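# Unscrew the bottle cap and leave both on the desk

## Task

Twist the cap off the bottle and set it down on the desk, with the bottle left upright and standing unaided. At the end both objects must be motionless, and neither may be held in place only by the robot. If the job is unfinished, a cap still in a gripper earns nothing. Anything the robot is touching at the end must not drop by more than about a fingernail's width once released, or the task fails.

## Robot and tools

ROBOT. There are two arms, left_arm and right_arm. Each has six revolute joints and a parallel gripper. Joint order, used everywhere: waist (joint1), shoulder (joint2), elbow (joint3), wrist pitch (joint4), wrist yaw (joint5), wrist roll (joint6). Stated ranges in rad: waist -2.618 to 3.054, shoulder 0.000 to 3.142, elbow 0.000 to 3.142, wrist pitch -1.571 to 1.571, wrist yaw -1.571 to 1.571, wrist roll -2.094 to 2.094. The true ends can differ from these by up to 0.036 rad either way. The bases in the scene frame are: left_arm at (+0.038, +0.283, 0) m, quat_wxyz (+0.999, 0, 0, -0.045); right_arm at (+0.023, -0.225, 0) m, quat_wxyz (+1.000, 0, 0, -0.005).

FRAME. The scene frame has its origin on the table top, midway between the arms. +z is up, +x reaches out over the table, and left_arm sits on the +y side. The arm names do not match left or right in any image. On each gripper the fingers point along its +z axis and close along its y axis. The reported end_effector_position is the pinch point, roughly 1 cm short of the fingertips. The fully open pad gap is 0.094 m.

execute_actions(actions). actions is a list of actions, and each action is a table of up to 15 rows. Each row is one control step of 1/30 s, so a full action lasts 0.5 s. A shorter table repeats its final row until the 15 steps are done. A row always has 14 numbers in [-1, 1], covering both arms: left_arm's six joint numbers and then its opening, followed by the same seven for right_arm. The joint numbers are offsets, not poses. They are measured from the angles each joint had when that action began, not from the previous row. For the first action in a call, that means the angles in the latest result. Scale: 1.0 equals 1.202 rad for the waist, 1.258 for the shoulder, 1.238 for the elbow, 2.073 for wrist pitch, and 2.022 for wrist yaw and wrist roll. The opening is absolute: +1 is fully open and -1 is shut. An empty list simply returns the current state and images. An action that would push a joint more than 0.036 rad beyond its range is rejected for both arms. If an action is malformed, or the first action fails that check, the whole call is rejected and nothing moves. A joint that is driven into its real end stops there, and the result reports "joint sent to its limit".

MOTION LIMITS. On each step, a joint target may only lead the measured angle by 0.202 rad (waist), 0.258 (shoulder), 0.238 (elbow), 0.573 (wrist pitch) or 0.522 (wrist yaw, roll). Targets that would put a gripper more than 70 mm from where it is get scaled back. Large offsets therefore take several actions, and anything left unfinished must be commanded again. Sending zero offsets can let an arm droop. To hold an arm still, command it back to the angles you want, and extend that aim if it keeps falling short.

move(target, speed, blocking). target is a single row of 14 numbers laid out as above. Its joint numbers are offsets from the "Joint positions" in the latest result that printed them, and the openings are absolute and applied at once. speed (0.01 to 2 rad/s, default 0.5) caps the joint that has the farthest to travel. All joints progress in step, so the grippers trace curves, and nothing avoids obstacles or the other arm. Each path takes 0.5 to 10 s. The result adds a "move:" line giving how it ended (done, off_target, moving, held, fault), limits=held or limits=none, and the farthest-off joint for each arm. With blocking=false the call returns after 0.5 s while the arm keeps going. Use wait(0) to check on it, and call wait or stop before sending other motion.

wait(seconds), 0 to 10: the robot keeps its last command and a running move continues. stop(): brakes a running move; fast moves need room to stop, and the fingers keep going. zoom_image(camera, region): camera is cam_left_wrist or cam_right_wrist; region is [x0, y0, x1, y1] in image pixels, at most 504 by 504. read_manual(section="licences") returns only licence text. finished_scene(scene) takes the current scene's number, ends the scene for good and reports success.

RESULTS. The state line gives each gripper's position in m and its orientation (end_effector_quat_wxyz) in the scene frame; at long reach these can be somewhat off. Joint positions and Joint velocities list each arm's six joints followed by the pad gap (m). Joint targets shows what the joints are currently being driven toward. grip_measured is the finger opening on the command scale, with a fixed error of up to about 1 mm for each gripper. To grip, command an opening below grip_measured: about 0.03 under holds firmly, and less holds more lightly. Each pad can apply roughly 50 to 62 N, less on very thin parts. "joint command not followed" means a clearance check changed some targets. Step readings list joint angles at sampled steps, and HELD marks an arm that was held back. Torques are raw and include offsets. MOTOR HOT appears at 75 °C, the arm pauses at 90 °C, and at 100 °C it goes limp and falls; these stops are reported as OVER-TEMPERATURE FAULT lines.

CAMERAS. Both images are 616x616 fisheye views. cam_left_wrist: K=[[200.485,0,304.855],[0,200.485,307.568],[0,0,1]], D=[-0.0275,0,0,0]. cam_right_wrist: K=[[200.62,0,308.842],[0,200.62,307.589],[0,0,1]], D=[-0.0275,0,0,0]. theta_max_deg=95 for both.

CAUTIONS. Keep the arms from colliding or pressing on each other. Do not knock anything off the table. Do not drop or slam objects. Faster contact hits harder, and a target set beyond the contact point pushes harder. Expect occasional tugs on held parts and nudges to loose objects. The simulation runs on between replies while the robot holds its last command.

Each tool is called after "Call:" as name(argument=value, ...) on one line, values as JSON.

## Session

Call:
execute_actions(actions=[])

Scene clock: 0.00 s.
left_arm: end_effector_position=(+0.5823, +0.1386, +0.3883) grip_measured=+1.000 end_effector_quat_wxyz=(+0.517, +0.189, +0.834, +0.043) | right_arm: end_effector_position=(+0.3246, -0.4361, +0.3298) grip_measured=+1.000 end_effector_quat_wxyz=(+0.292, -0.486, +0.666, -0.484)
Joint names: [waist, shoulder, elbow, wrist pitch, wrist yaw, wrist roll]
Joint positions: left_arm=[-0.219  2.055  2.458 -0.89  -0.15   0.228  0.094] | right_arm=[-0.777  1.101  1.131 -0.426 -0.362 -1.804  0.094]
Joint velocities: left_arm=[ 0.002 -0.027  0.007 -0.007 -0.022 -0.066  0.   ] | right_arm=[ 0.012 -0.017 -0.007  0.051 -0.007 -0.007  0.   ]
Joint torques (N m, as the arm reports them, + toward a larger angle): no reading
Motor temperatures (°C, as the motors report them): left_arm=[19 18 19 17 19 18] | right_arm=[17 18 17 19 19 16]
Joint targets: left_arm=[-0.219 2.044 2.468 -0.883 -0.150 0.225] | right_arm=[-0.777 1.096 1.134 -0.442 -0.366 -1.797]

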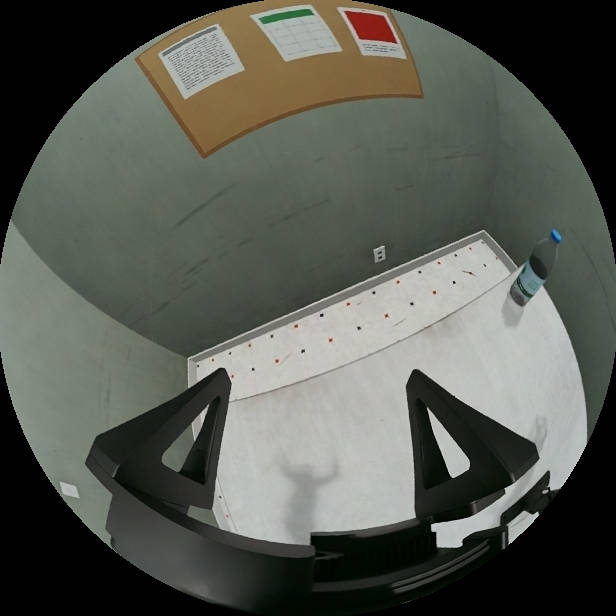

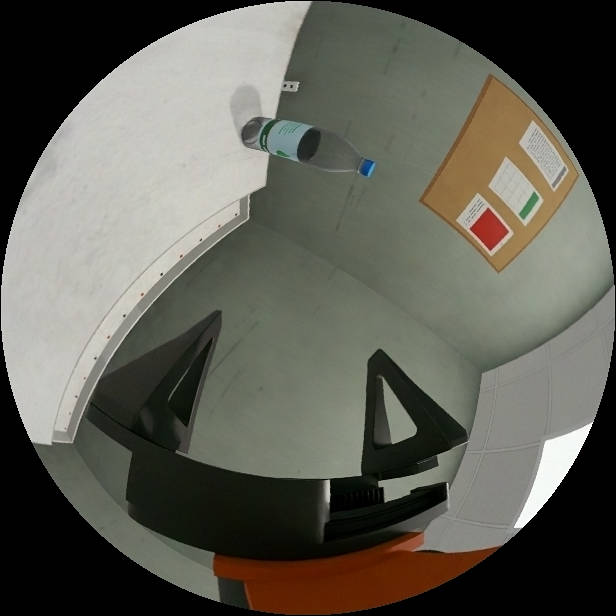

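Call:
move(target=[-0.4,-0.68,-0.935,0.14,0.074,-0.113,1, 0.563,-0.08,-0.106,-0.036,0.179,0.892,1], speed=1.0)

Scene clock: 19.23 s.
left_arm: end_effector_position=(+0.3121, +0.0153, +0.3212) grip_measured=+1.000 end_effector_quat_wxyz=(+0.460, +0.331, +0.804, -0.182) | right_arm: end_effector_position=(+0.3701, -0.2635, +0.2881) grip_measured=+1.000 end_effector_quat_wxyz=(+0.517, +0.044, +0.854, -0.030)
Joint names: [waist, shoulder, elbow, wrist pitch, wrist yaw, wrist roll]
Joint positions: left_arm=[-0.693  1.227  1.314 -0.623 -0.012  0.006  0.094] | right_arm=[-0.107  1.026  1.021 -0.476 -0.006 -0.01   0.094]
Joint velocities: left_arm=[-0.017  0.012  0.007  0.022 -0.037  0.037  0.   ] | right_arm=[ 0.002 -0.002  0.017  0.022  0.007  0.037  0.   ]
Joint torques (N m, as the arm reports them, + toward a larger angle): left_arm=[-0.47 -6.1   6.48  1.7   0.1  -0.05] | right_arm=[ 0.48 -4.76  5.73  1.4   0.08  0.1 ]
Motor temperatures (°C, as the motors report them): left_arm=[19 21 20 20 19 18] | right_arm=[17 18 19 24 19 16]
Joint targets: left_arm=[-0.700 1.199 1.300 -0.600 -0.001 -0.001] | right_arm=[-0.101 1.000 0.999 -0.500 0.000 -0.000]
move: off_target (left_arm, right_arm); limits=none; left_arm: farthest joint: the shoulder, 0.027 radians from its target (0.855 radians at the start); right_arm: farthest joint: the shoulder, 0.026 radians from its target (0.101 radians at the start)

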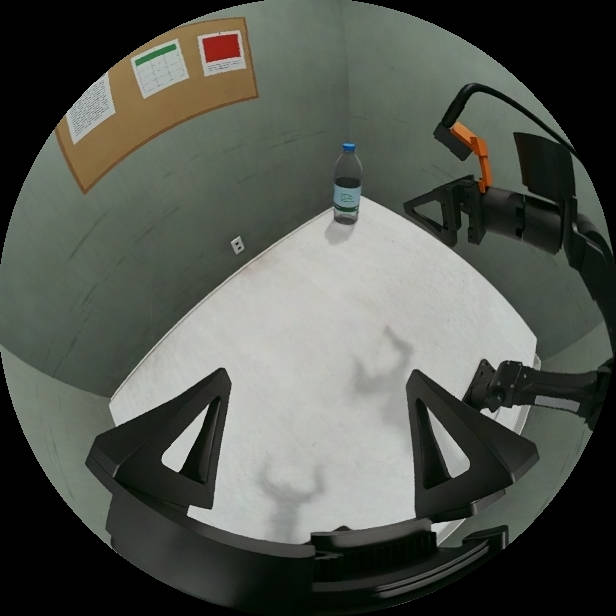

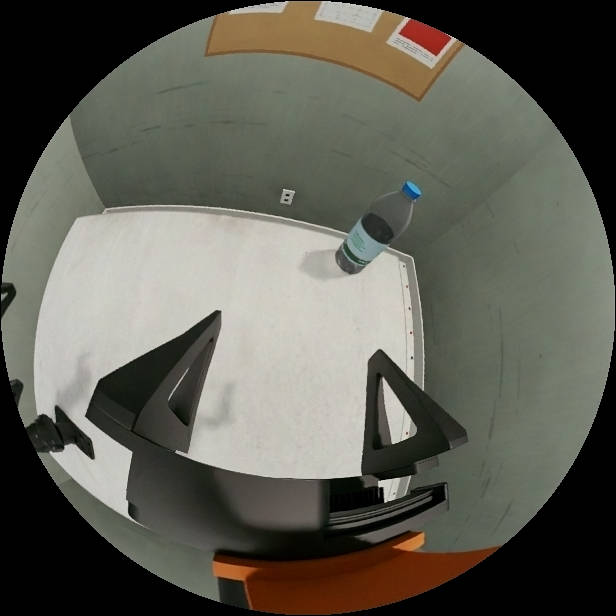

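Call:
move(target=[0,-0.02,-0.01,0.01,0,0,1, -0.16,0.78,-0.373,0.936,0,0,1], speed=1.0)

Scene clock: 38.73 s.
left_arm: end_effector_position=(+0.3121, +0.0153, +0.3213) grip_measured=+1.000 end_effector_quat_wxyz=(+0.460, +0.331, +0.803, -0.182) | right_arm: end_effector_position=(+0.4765, -0.3641, +0.1376) grip_measured=+1.000 end_effector_quat_wxyz=(+0.714, +0.098, +0.684, -0.110)
Joint names: [waist, shoulder, elbow, wrist pitch, wrist yaw, wrist roll]
Joint positions: left_arm=[-0.693  1.227  1.314 -0.623 -0.012  0.006  0.094] | right_arm=[-0.293  1.994  0.579  1.459 -0.006 -0.01   0.094]
Joint velocities: left_arm=[ 0.002  0.012 -0.007 -0.051 -0.037 -0.007  0.   ] | right_arm=[ 0.012 -0.007 -0.007  0.037 -0.007  0.007  0.   ]
Joint torques (N m, as the arm reports them, + toward a larger angle): left_arm=[ 0.03 -5.88  6.59  1.68  0.01 -0.01] | right_arm=[-0.41 -7.59  2.37  1.75  0.03 -0.01]
Motor temperatures (°C, as the motors report them): left_arm=[19 20 20 22 19 18] | right_arm=[17 19 19 26 19 16]
Joint targets: left_arm=[-0.693 1.201 1.301 -0.602 -0.012 0.006] | right_arm=[-0.300 2.007 0.559 1.465 -0.007 -0.011]
move: off_target (left_arm); limits=none; left_arm: farthest joint: the shoulder, 0.025 radians from its target (0.025 radians at the start); right_arm: farthest joint: the elbow, 0.020 radians from its target (0.462 radians at the start)

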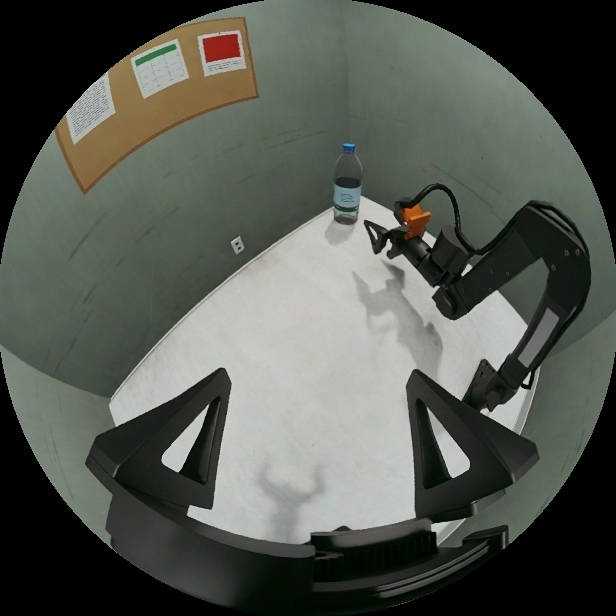

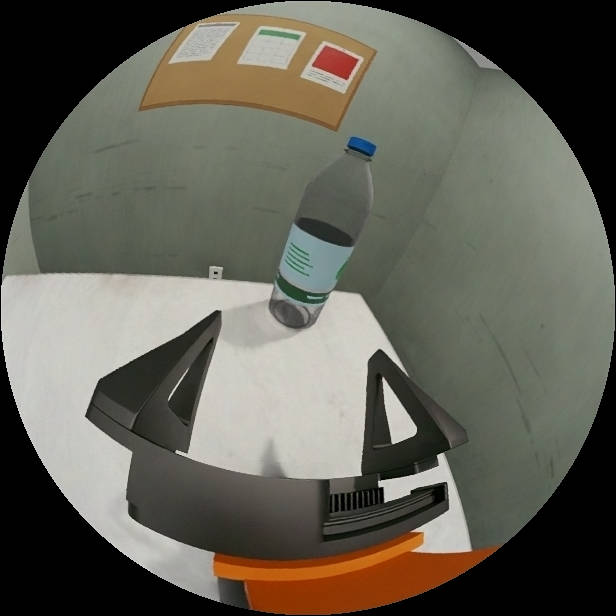

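Call:
move(target=[0,-0.02,-0.01,0.01,0,0,1, 0,0.143,0.245,-0.082,0,0,1])

Scene clock: 45.50 s.
left_arm: end_effector_position=(+0.3121, +0.0153, +0.3213) grip_measured=+1.000 end_effector_quat_wxyz=(+0.460, +0.331, +0.803, -0.182) | right_arm: end_effector_position=(+0.5373, -0.3831, +0.1232) grip_measured=+1.000 end_effector_quat_wxyz=(+0.705, +0.100, +0.694, -0.109)
Joint names: [waist, shoulder, elbow, wrist pitch, wrist yaw, wrist roll]
Joint positions: left_arm=[-0.693  1.227  1.314 -0.623 -0.012  0.006  0.094] | right_arm=[-0.293  2.155  0.856  1.316 -0.006 -0.01   0.094]
Joint velocities: left_arm=[ 0.017 -0.002 -0.002 -0.022 -0.066 -0.066  0.   ] | right_arm=[-0.007 -0.002  0.007  0.022 -0.007  0.066  0.   ]
Joint torques (N m, as the arm reports them, + toward a larger angle): left_arm=[ 0.16 -5.97  6.53  1.68  0.   -0.01] | right_arm=[ 0.   -9.19  6.59  1.5   0.01 -0.01]
Motor temperatures (°C, as the motors report them): left_arm=[19 20 20 23 19 18] | right_arm=[17 20 18 27 19 16]
Joint targets: left_arm=[-0.693 1.201 1.301 -0.602 -0.012 0.006] | right_arm=[-0.293 2.174 0.882 1.289 -0.006 -0.010]
move: off_target (left_arm, right_arm); limits=none; left_arm: farthest joint: the shoulder, 0.025 radians from its target (0.025 radians at the start); right_arm: farthest joint: the wrist pitch, 0.027 radians from its target (0.171 radians at the start)

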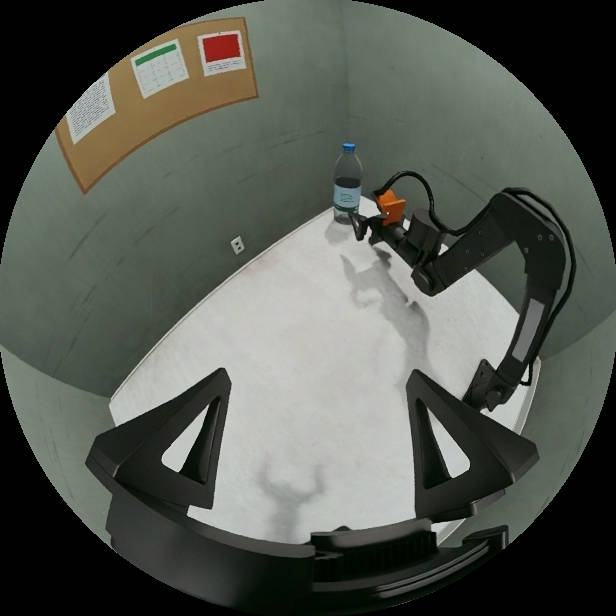

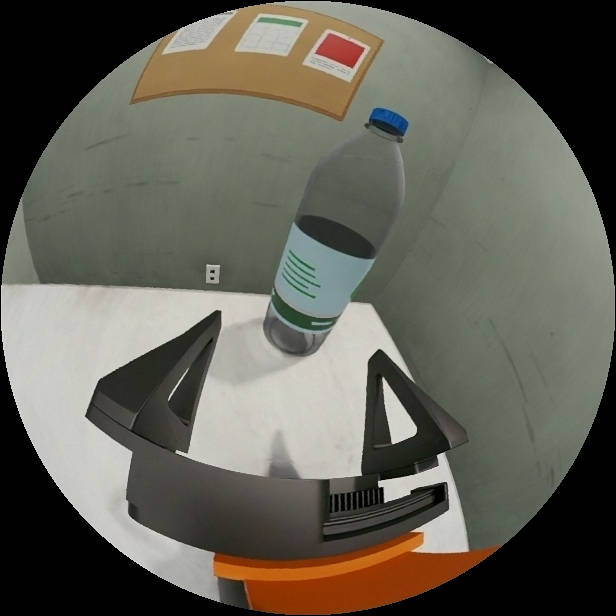

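Call:
move(target=[0,-0.02,-0.01,0.01,0,0,1, 0,0.113,0.265,-0.058,0,0,1], speed=0.3)

Scene clock: 55.40 s.
left_arm: end_effector_position=(+0.3121, +0.0153, +0.3213) grip_measured=+1.000 end_effector_quat_wxyz=(+0.460, +0.331, +0.803, -0.182) | right_arm: end_effector_position=(+0.5961, -0.4015, +0.1510) grip_measured=+1.000 end_effector_quat_wxyz=(+0.734, +0.095, +0.663, -0.113)
Joint names: [waist, shoulder, elbow, wrist pitch, wrist yaw, wrist roll]
Joint positions: left_arm=[-0.693  1.227  1.314 -0.623 -0.012  0.006  0.094] | right_arm=[-0.293  2.276  1.157  1.223 -0.006 -0.01   0.094]
Joint velocities: left_arm=[-0.022  0.012 -0.007 -0.022 -0.051 -0.037  0.   ] | right_arm=[-0.032  0.002  0.007 -0.022 -0.022  0.037  0.   ]
Joint torques (N m, as the arm reports them, + toward a larger angle): left_arm=[ 0.1  -6.    6.54  1.68  0.02  0.  ] | right_arm=[  0.01 -10.78   7.49   1.46   0.02   0.  ]
Motor temperatures (°C, as the motors report them): left_arm=[19 20 21 23 19 18] | right_arm=[17 21 19 28 19 16]
Joint targets: left_arm=[-0.693 1.201 1.301 -0.602 -0.012 0.006] | right_arm=[-0.293 2.297 1.184 1.196 -0.006 -0.010]
move: off_target (left_arm, right_arm); limits=none; left_arm: farthest joint: the shoulder, 0.025 radians from its target (0.025 radians at the start); right_arm: farthest joint: the elbow, 0.027 radians from its target (0.328 radians at the start)

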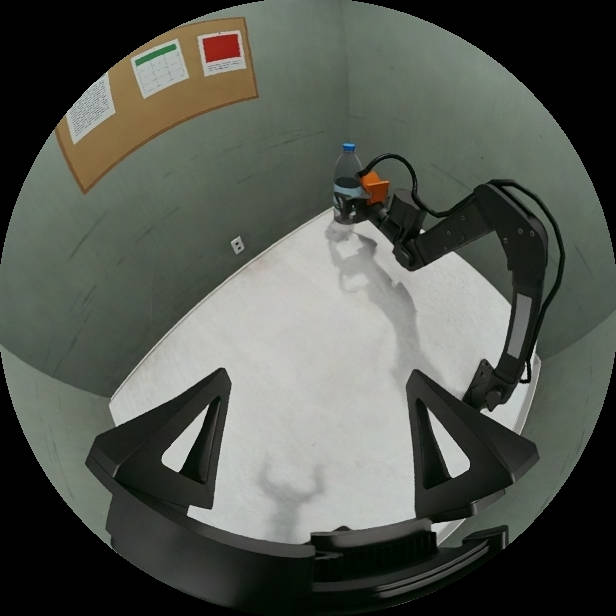

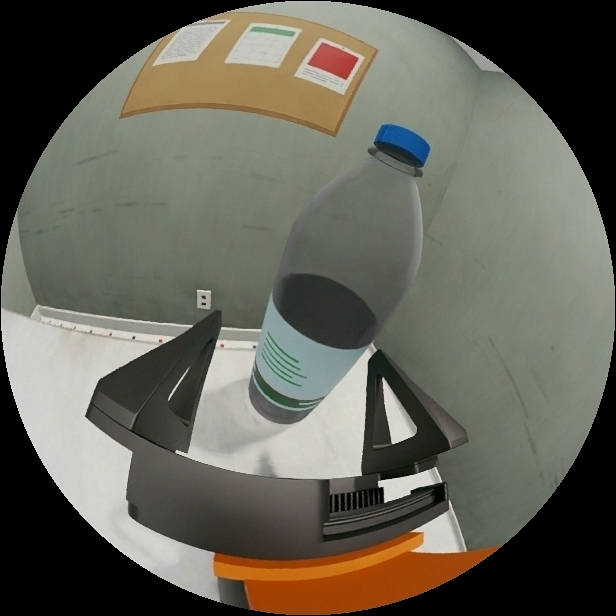

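Call:
move(target=[0,-0.02,-0.01,0.01,0,0,1, -0.026,0.017,0.022,-0.013,0,0,1], speed=0.1)

Scene clock: 64.70 s.
left_arm: end_effector_position=(+0.3121, +0.0153, +0.3213) grip_measured=+1.000 end_effector_quat_wxyz=(+0.460, +0.331, +0.803, -0.182) | right_arm: end_effector_position=(+0.5912, -0.4167, +0.1509) grip_measured=+1.000 end_effector_quat_wxyz=(+0.732, +0.104, +0.662, -0.123)
Joint names: [waist, shoulder, elbow, wrist pitch, wrist yaw, wrist roll]
Joint positions: left_arm=[-0.693  1.227  1.314 -0.623 -0.012  0.006  0.094] | right_arm=[-0.32   2.276  1.157  1.222 -0.006 -0.01   0.094]
Joint velocities: left_arm=[-0.002  0.002 -0.007  0.066  0.007  0.022  0.   ] | right_arm=[-0.017 -0.007 -0.012 -0.037  0.007 -0.051  0.   ]
Joint torques (N m, as the arm reports them, + toward a larger angle): left_arm=[ 0.12 -5.9   6.6   1.68  0.    0.01] | right_arm=[ -0.3  -10.7    7.52   1.47   0.02   0.  ]
Motor temperatures (°C, as the motors report them): left_arm=[19 20 21 24 19 18] | right_arm=[17 22 20 28 19 16]
Joint targets: left_arm=[-0.693 1.201 1.301 -0.602 -0.012 0.006] | right_arm=[-0.324 2.298 1.184 1.196 -0.006 -0.010]
move: off_target (left_arm, right_arm); limits=none; left_arm: farthest joint: the shoulder, 0.025 radians from its target (0.025 radians at the start); right_arm: farthest joint: the elbow, 0.027 radians from its target (0.027 radians at the start)

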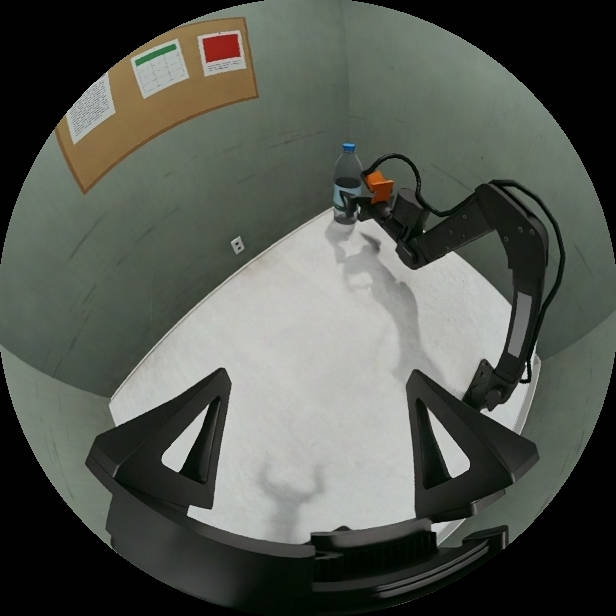

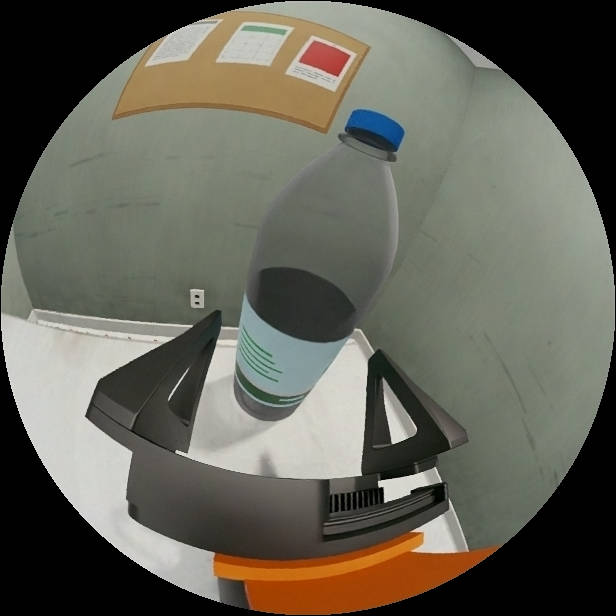

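Call:
move(target=[0,-0.02,-0.01,0.01,0,0,1, -0.003,0.09,0.173,-0.06,0,0,1], speed=0.15)

Scene clock: 72.33 s.
left_arm: end_effector_position=(+0.3121, +0.0153, +0.3213) grip_measured=+1.000 end_effector_quat_wxyz=(+0.460, +0.331, +0.803, -0.182) | right_arm: end_effector_position=(+0.6248, -0.4282, +0.1485) grip_measured=+1.000 end_effector_quat_wxyz=(+0.731, +0.104, +0.663, -0.123)
Joint names: [waist, shoulder, elbow, wrist pitch, wrist yaw, wrist roll]
Joint positions: left_arm=[-0.693  1.227  1.314 -0.623 -0.012  0.006  0.094] | right_arm=[-0.32   2.37   1.343  1.125 -0.006 -0.01   0.094]
Joint velocities: left_arm=[ 0.017  0.007 -0.007  0.007 -0.066 -0.051  0.   ] | right_arm=[ 0.002  0.002 -0.002 -0.007  0.007  0.007  0.   ]
Joint torques (N m, as the arm reports them, + toward a larger angle): left_arm=[ 0.08 -5.92  6.56  1.68  0.01  0.  ] | right_arm=[ -0.27 -11.86   8.04   1.48   0.01   0.  ]
Motor temperatures (°C, as the motors report them): left_arm=[19 20 21 24 19 18] | right_arm=[17 23 20 28 19 16]
Joint targets: left_arm=[-0.693 1.201 1.301 -0.602 -0.012 0.006] | right_arm=[-0.324 2.390 1.371 1.098 -0.006 -0.010]
move: off_target (left_arm, right_arm); limits=none; left_arm: farthest joint: the shoulder, 0.025 radians from its target (0.025 radians at the start); right_arm: farthest joint: the elbow, 0.028 radians from its target (0.214 radians at the start)

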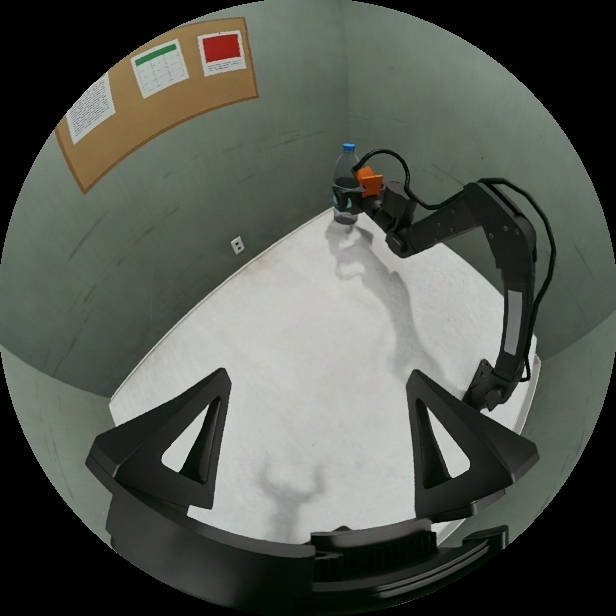

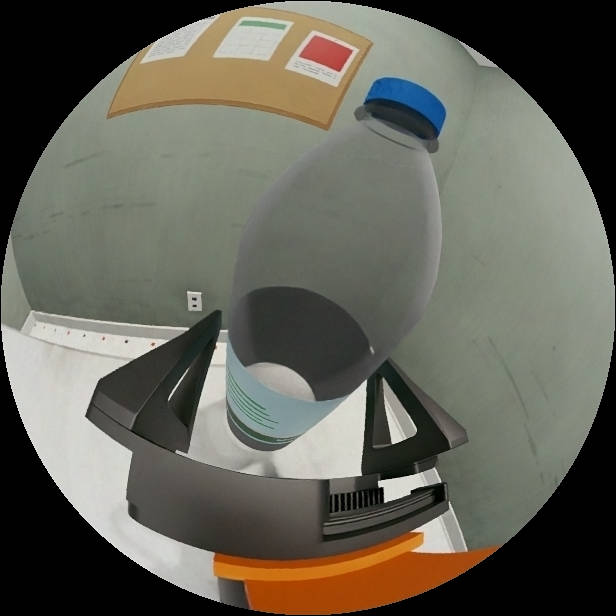

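Call:
move(target=[0,-0.02,-0.01,0.01,0,0,1, -0.003,0.049,0.091,-0.034,0,0,1], speed=0.1)

Call:
move(target=[0,-0.02,-0.01,0.01,0,0,1, -0.003,0.016,0.022,-0.013,0,0,0.4], speed=0.1)

Scene clock: 81.30 s.
left_arm: end_effector_position=(+0.3121, +0.0153, +0.3213) grip_measured=+1.000 end_effector_quat_wxyz=(+0.460, +0.331, +0.803, -0.182) | right_arm: end_effector_position=(+0.6389, -0.4330, +0.1483) grip_measured=+1.000 end_effector_quat_wxyz=(+0.731, +0.104, +0.664, -0.123)
Joint names: [waist, shoulder, elbow, wrist pitch, wrist yaw, wrist roll]
Joint positions: left_arm=[-0.693  1.227  1.314 -0.623 -0.012  0.006  0.094] | right_arm=[-0.32   2.411  1.428  1.081 -0.006 -0.01   0.094]
Joint velocities: left_arm=[-0.017 -0.007 -0.007 -0.007 -0.022 -0.022  0.   ] | right_arm=[-0.007 -0.007 -0.012 -0.037  0.037 -0.081  0.   ]
Joint torques (N m, as the arm reports them, + toward a larger angle): left_arm=[ 0.13 -6.    6.64  1.68 -0.01 -0.01] | right_arm=[ -0.25 -12.28   8.23   1.46   0.02   0.  ]
Motor temperatures (°C, as the motors report them): left_arm=[19 20 21 24 19 18] | right_arm=[17 24 20 29 19 16]
Joint targets: left_arm=[-0.693 1.201 1.301 -0.602 -0.012 0.006] | right_arm=[-0.324 2.431 1.456 1.054 -0.006 -0.010]
move: off_target (left_arm, right_arm); limits=none; left_arm: farthest joint: the shoulder, 0.025 radians from its target (0.025 radians at the start); right_arm: farthest joint: the elbow, 0.028 radians from its target (0.112 radians at the start)

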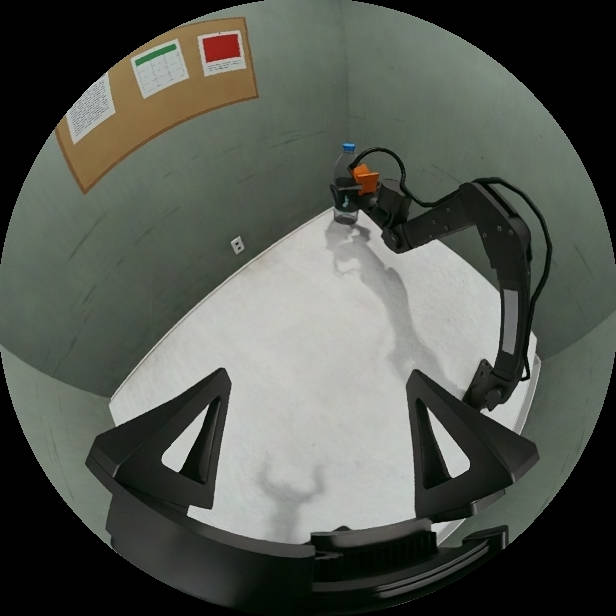

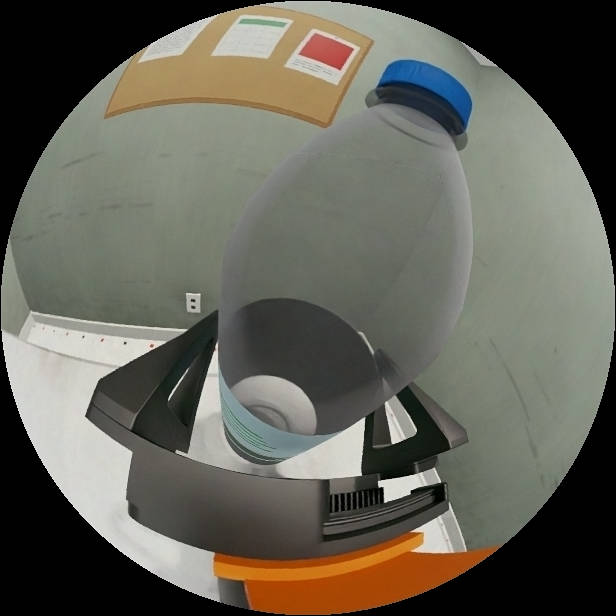

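Scene clock: 82.00 s.
left_arm: end_effector_position=(+0.3121, +0.0153, +0.3213) grip_measured=+1.000 end_effector_quat_wxyz=(+0.460, +0.331, +0.803, -0.182) | right_arm: end_effector_position=(+0.6389, -0.4331, +0.1483) grip_measured=+0.633 end_effector_quat_wxyz=(+0.731, +0.104, +0.664, -0.123)
Joint names: [waist, shoulder, elbow, wrist pitch, wrist yaw, wrist roll]
Joint positions: left_arm=[-0.693  1.227  1.314 -0.623 -0.012  0.006  0.094] | right_arm=[-0.32   2.411  1.428  1.081 -0.006 -0.01   0.077]
Joint velocities: left_arm=[-0.027 -0.002  0.012 -0.007 -0.022  0.125  0.   ] | right_arm=[ 0.007  0.002  0.007 -0.081  0.022 -0.051 -0.001]
Joint torques (N m, as the arm reports them, + toward a larger angle): left_arm=[ 0.06 -5.97  6.58  1.67 -0.01 -0.01] | right_arm=[ -0.26 -12.28   8.14   1.46   0.02   0.  ]
Motor temperatures (°C, as the motors report them): left_arm=[19 20 21 24 19 18] | right_arm=[17 24 20 29 19 16]
Joint targets: left_arm=[-0.693 1.201 1.301 -0.602 -0.012 0.006] | right_arm=[-0.324 2.431 1.455 1.054 -0.006 -0.010]
move: off_target (left_arm, right_arm); limits=none; left_arm: farthest joint: the shoulder, 0.025 radians from its target (0.025 radians at the start); right_arm: farthest joint: the elbow, 0.028 radians from its target (0.028 radians at the start)

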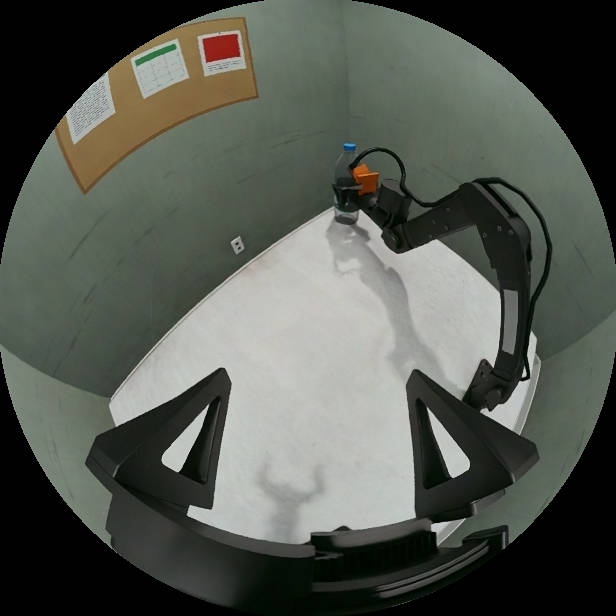

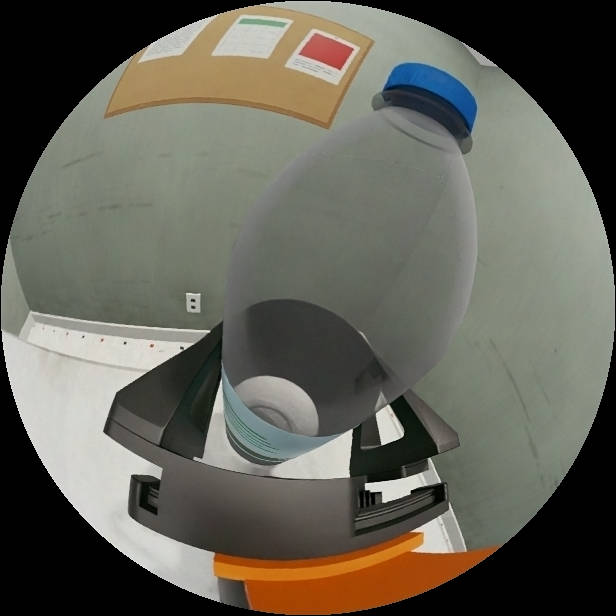

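Call:
move(target=[0,-0.02,-0.01,0.01,0,0,1, -0.006,0.016,0.022,-0.013,0,0,1], speed=0.1)

Call:
move(target=[0,-0.02,-0.01,0.01,0,0,1, -0.003,0.158,0.044,0.08,0,0,1], speed=0.15)

Scene clock: 90.20 s.
left_arm: end_effector_position=(+0.3121, +0.0153, +0.3213) grip_measured=+1.000 end_effector_quat_wxyz=(+0.460, +0.331, +0.803, -0.182) | right_arm: end_effector_position=(+0.6389, -0.4331, +0.1482) grip_measured=+1.000 end_effector_quat_wxyz=(+0.730, +0.104, +0.664, -0.123)
Joint names: [waist, shoulder, elbow, wrist pitch, wrist yaw, wrist roll]
Joint positions: left_arm=[-0.693  1.227  1.314 -0.623 -0.012  0.006  0.094] | right_arm=[-0.32   2.411  1.428  1.081 -0.006 -0.01   0.094]
Joint velocities: left_arm=[-0.017  0.002 -0.012  0.007  0.081 -0.066  0.   ] | right_arm=[-0.007 -0.017  0.002  0.095  0.037 -0.007  0.   ]
Joint torques (N m, as the arm reports them, + toward a larger angle): left_arm=[ 0.1  -5.89  6.56  1.67  0.01  0.01] | right_arm=[ -0.5  -12.28   8.14   1.46   0.02   0.  ]
Motor temperatures (°C, as the motors report them): left_arm=[19 20 21 25 19 18] | right_arm=[17 25 21 29 19 16]
Joint targets: left_arm=[-0.693 1.201 1.301 -0.602 -0.012 0.006] | right_arm=[-0.327 2.431 1.455 1.054 -0.006 -0.010]
move: off_target (left_arm, right_arm); limits=none; left_arm: farthest joint: the shoulder, 0.025 radians from its target (0.025 radians at the start); right_arm: farthest joint: the elbow, 0.028 radians from its target (0.028 radians at the start)

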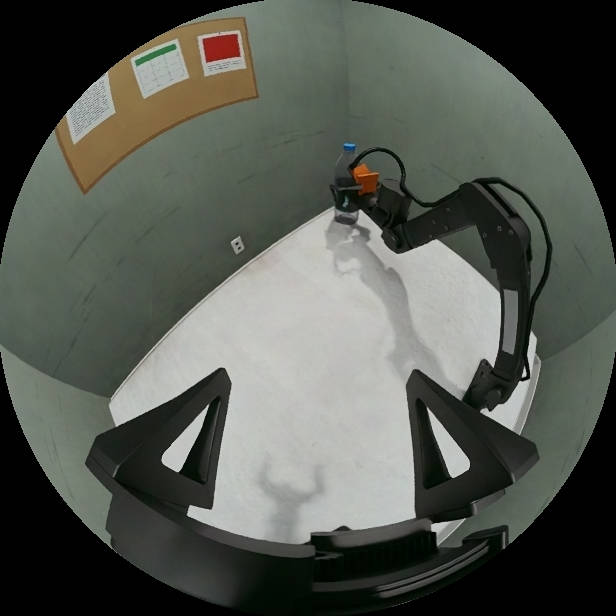

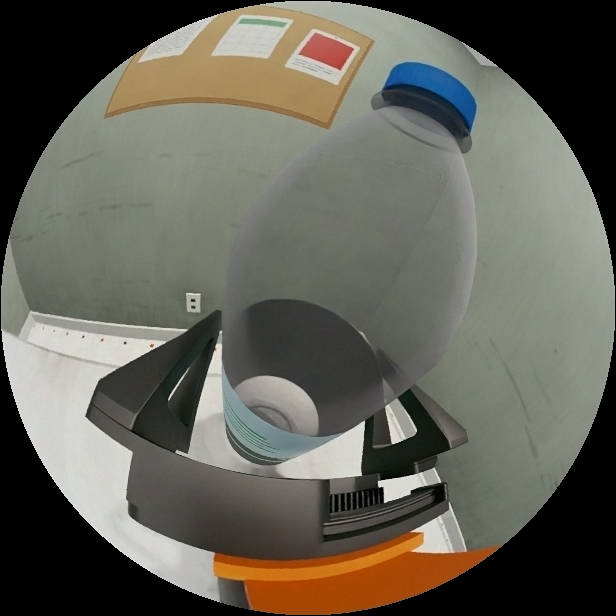

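Scene clock: 92.17 s.
left_arm: end_effector_position=(+0.3121, +0.0153, +0.3213) grip_measured=+1.000 end_effector_quat_wxyz=(+0.460, +0.331, +0.803, -0.182) | right_arm: end_effector_position=(+0.6386, -0.4330, +0.0835) grip_measured=+1.000 end_effector_quat_wxyz=(+0.732, +0.104, +0.662, -0.123)
Joint names: [waist, shoulder, elbow, wrist pitch, wrist yaw, wrist roll]
Joint positions: left_arm=[-0.693  1.227  1.314 -0.623 -0.012  0.006  0.094] | right_arm=[-0.32   2.594  1.453  1.241 -0.006 -0.01   0.094]
Joint velocities: left_arm=[-0.012  0.017  0.002 -0.037 -0.037  0.066  0.   ] | right_arm=[ 0.002 -0.022 -0.002 -0.051 -0.037 -0.022  0.   ]
Joint torques (N m, as the arm reports them, + toward a larger angle): left_arm=[ 0.1  -5.9   6.57  1.67  0.   -0.02] | right_arm=[ -0.24 -12.9    7.51   1.74   0.02   0.  ]
Motor temperatures (°C, as the motors report them): left_arm=[19 20 21 25 19 18] | right_arm=[17 25 21 30 19 16]
Joint targets: left_arm=[-0.693 1.201 1.301 -0.602 -0.012 0.006] | right_arm=[-0.324 2.610 1.482 1.246 -0.006 -0.010]
move: off_target (left_arm, right_arm); limits=none; left_arm: farthest joint: the shoulder, 0.025 radians from its target (0.025 radians at the start); right_arm: farthest joint: the elbow, 0.029 radians from its target (0.055 radians at the start)

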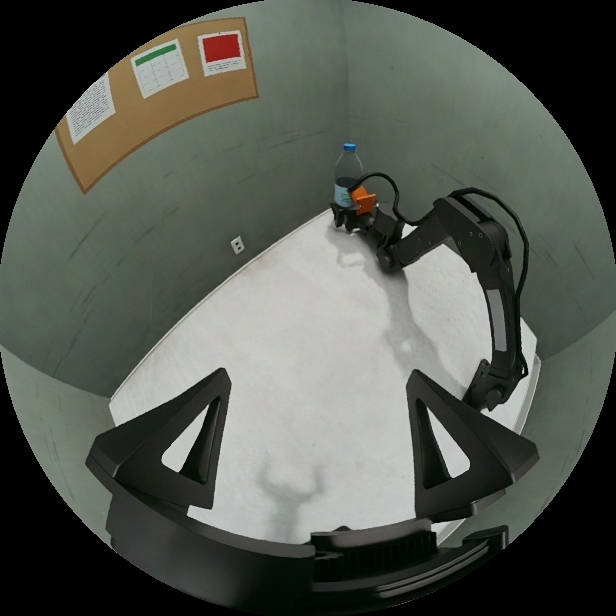

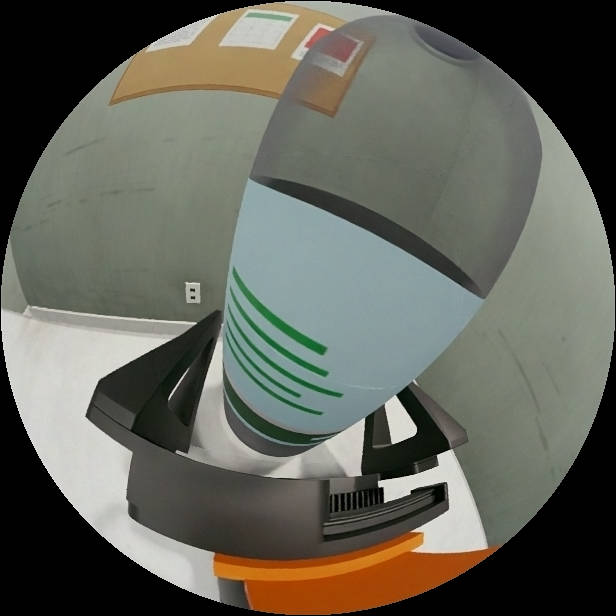

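Call:
move(target=[0.075,-0.163,0.07,-0.12,0,0,1, -0.003,0.013,0.023,0.002,0,0,0.57], speed=0.3)

Call:
move(target=[0,-0.02,0.01,0,0,0,1, 0,-0.2,0.04,-0.12,0,0,0.57], speed=0.25)

Scene clock: 110.40 s.
left_arm: end_effector_position=(+0.2795, +0.0838, +0.3561) grip_measured=+1.000 end_effector_quat_wxyz=(+0.468, +0.298, +0.816, -0.164) | right_arm: end_effector_position=(+0.6386, -0.4330, +0.0836) grip_measured=+0.637 end_effector_quat_wxyz=(+0.732, +0.104, +0.662, -0.123)
Joint names: [waist, shoulder, elbow, wrist pitch, wrist yaw, wrist roll]
Joint positions: left_arm=[-0.611  1.042  1.371 -0.862 -0.012  0.006  0.094] | right_arm=[-0.32   2.594  1.453  1.241 -0.006 -0.01   0.077]
Joint velocities: left_arm=[ 0.002 -0.007  0.017 -0.066 -0.022  0.007  0.   ] | right_arm=[-0.002 -0.017 -0.002 -0.051  0.022 -0.095 -0.001]
Joint torques (N m, as the arm reports them, + toward a larger angle): left_arm=[ 0.83 -3.42  9.07  1.4  -0.01 -0.01] | right_arm=[ -0.24 -12.91   7.5    1.73   0.03  -0.01]
Motor temperatures (°C, as the motors report them): left_arm=[19 20 21 25 19 18] | right_arm=[17 26 21 32 19 16]
Joint targets: left_arm=[-0.603 1.022 1.401 -0.872 -0.012 0.006] | right_arm=[-0.324 2.610 1.482 1.245 -0.006 -0.010]
move: off_target (left_arm, right_arm); limits=none; left_arm: farthest joint: the elbow, 0.030 radians from its target (0.087 radians at the start); right_arm: farthest joint: the elbow, 0.028 radians from its target (0.028 radians at the start)

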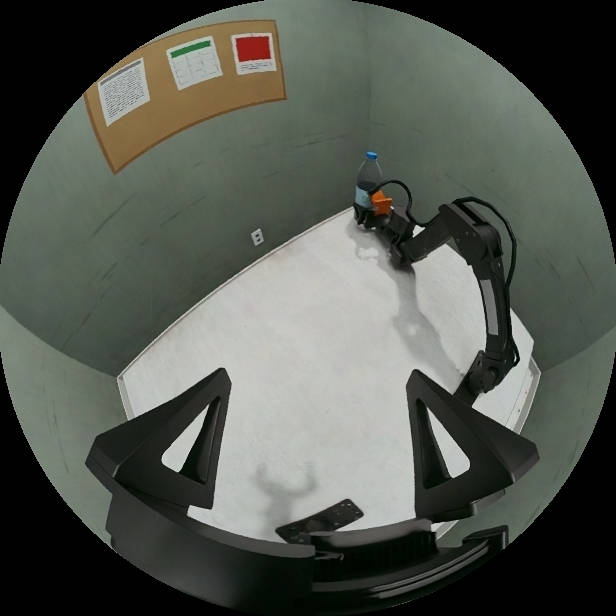

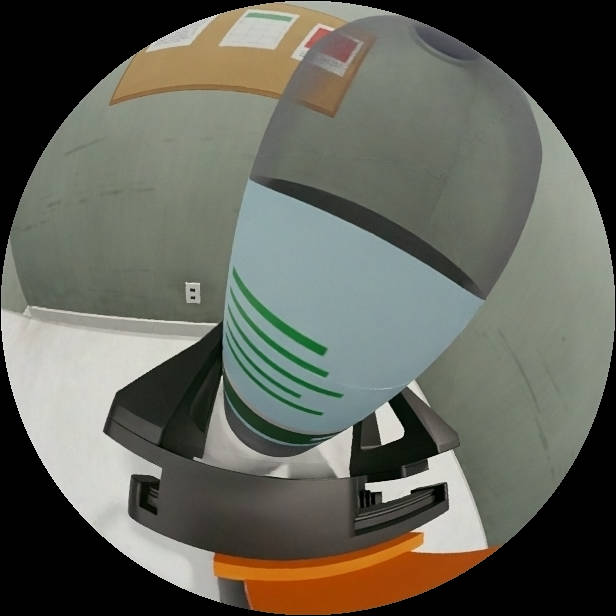

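Scene clock: 112.17 s.
left_arm: end_effector_position=(+0.2794, +0.0838, +0.3561) grip_measured=+1.000 end_effector_quat_wxyz=(+0.468, +0.298, +0.816, -0.164) | right_arm: end_effector_position=(+0.6445, -0.4350, +0.1897) grip_measured=+0.637 end_effector_quat_wxyz=(+0.743, +0.102, +0.650, -0.125)
Joint names: [waist, shoulder, elbow, wrist pitch, wrist yaw, wrist roll]
Joint positions: left_arm=[-0.611  1.042  1.371 -0.862 -0.012  0.006  0.094] | right_arm=[-0.32   2.353  1.479  1.01  -0.006 -0.01   0.077]
Joint velocities: left_arm=[ 0.002 -0.002 -0.007 -0.066  0.007 -0.095  0.   ] | right_arm=[-0.012 -0.002 -0.012  0.007 -0.007 -0.095 -0.   ]
Joint torques (N m, as the arm reports them, + toward a larger angle): left_arm=[ 0.11 -3.75  7.74  1.5   0.01  0.01] | right_arm=[ -0.01 -14.53   8.31   1.53   0.01  -0.01]
Motor temperatures (°C, as the motors report them): left_arm=[19 20 21 25 19 18] | right_arm=[17 27 21 32 19 16]
Joint targets: left_arm=[-0.611 1.016 1.383 -0.862 -0.012 0.006] | right_arm=[-0.320 2.342 1.503 0.993 -0.006 -0.010]
move: off_target (left_arm, right_arm); limits=none; left_arm: farthest joint: the shoulder, 0.025 radians from its target (0.025 radians at the start); right_arm: farthest joint: the elbow, 0.024 radians from its target (0.049 radians at the start)

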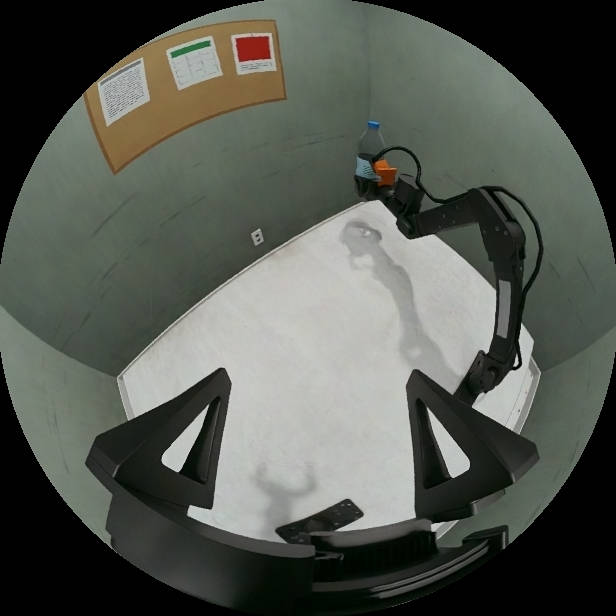

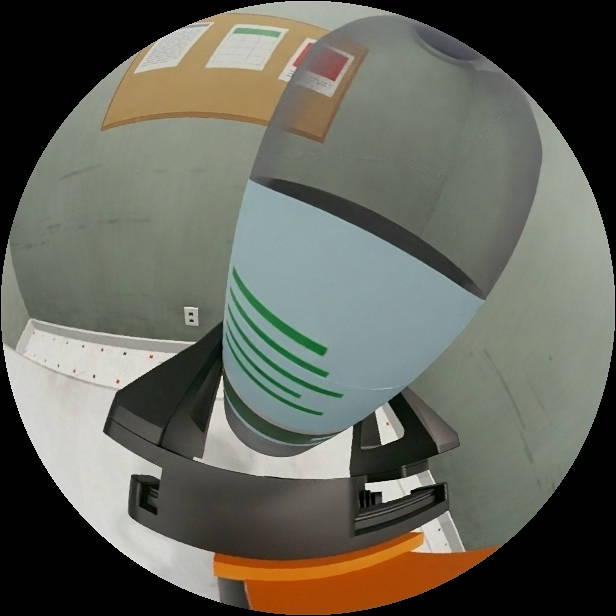

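Call:
move(target=[0,-0.01,0.01,0,0,0,1, 0.229,-0.349,-0.429,-0.033,-0.52,-0.52,0.57], speed=0.5)

Scene clock: 118.97 s.
left_arm: end_effector_position=(+0.2794, +0.0838, +0.3561) grip_measured=+1.000 end_effector_quat_wxyz=(+0.468, +0.298, +0.816, -0.164) | right_arm: end_effector_position=(+0.4935, -0.0962, +0.1992) grip_measured=+0.637 end_effector_quat_wxyz=(+0.708, -0.605, +0.363, -0.027)
Joint names: [waist, shoulder, elbow, wrist pitch, wrist yaw, wrist roll]
Joint positions: left_arm=[-0.611  1.042  1.371 -0.862 -0.012  0.006  0.094] | right_arm=[-0.048  1.934  0.97   0.97  -1.049 -1.064  0.077]
Joint velocities: left_arm=[-0.012  0.007 -0.017 -0.007 -0.051  0.022  0.   ] | right_arm=[ 0.002 -0.007 -0.002 -0.066  0.022 -0.066  0.   ]
Joint torques (N m, as the arm reports them, + toward a larger angle): left_arm=[ 0.07 -2.9   7.75  1.49 -0.01  0.  ] | right_arm=[  0.21 -11.23   4.13   1.15  -0.07   0.01]
Motor temperatures (°C, as the motors report them): left_arm=[19 20 21 25 19 18] | right_arm=[17 28 21 32 19 16]
Joint targets: left_arm=[-0.611 1.029 1.383 -0.862 -0.012 0.006] | right_arm=[-0.045 1.914 0.948 0.941 -1.058 -1.062]
move: off_target (right_arm); limits=none; left_arm: farthest joint: the elbow, 0.013 radians from its target (0.013 radians at the start); right_arm: farthest joint: the wrist pitch, 0.029 radians from its target (0.068 radians at the start)

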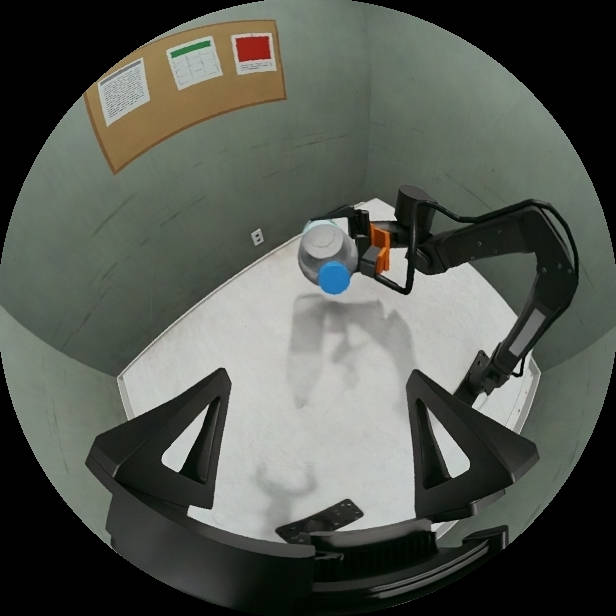

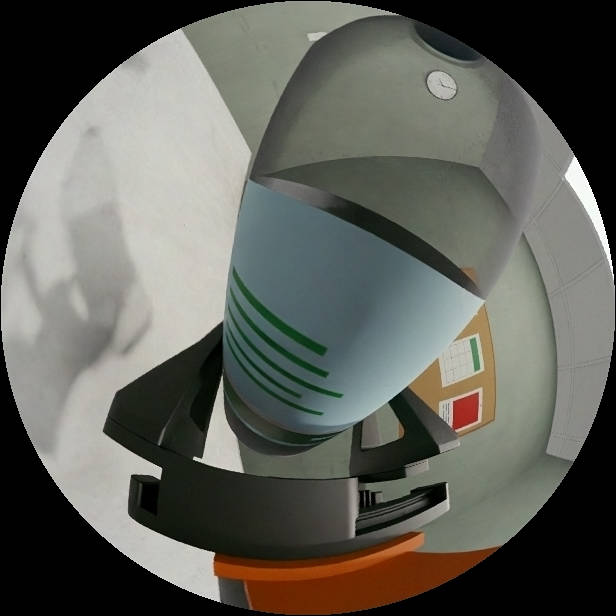

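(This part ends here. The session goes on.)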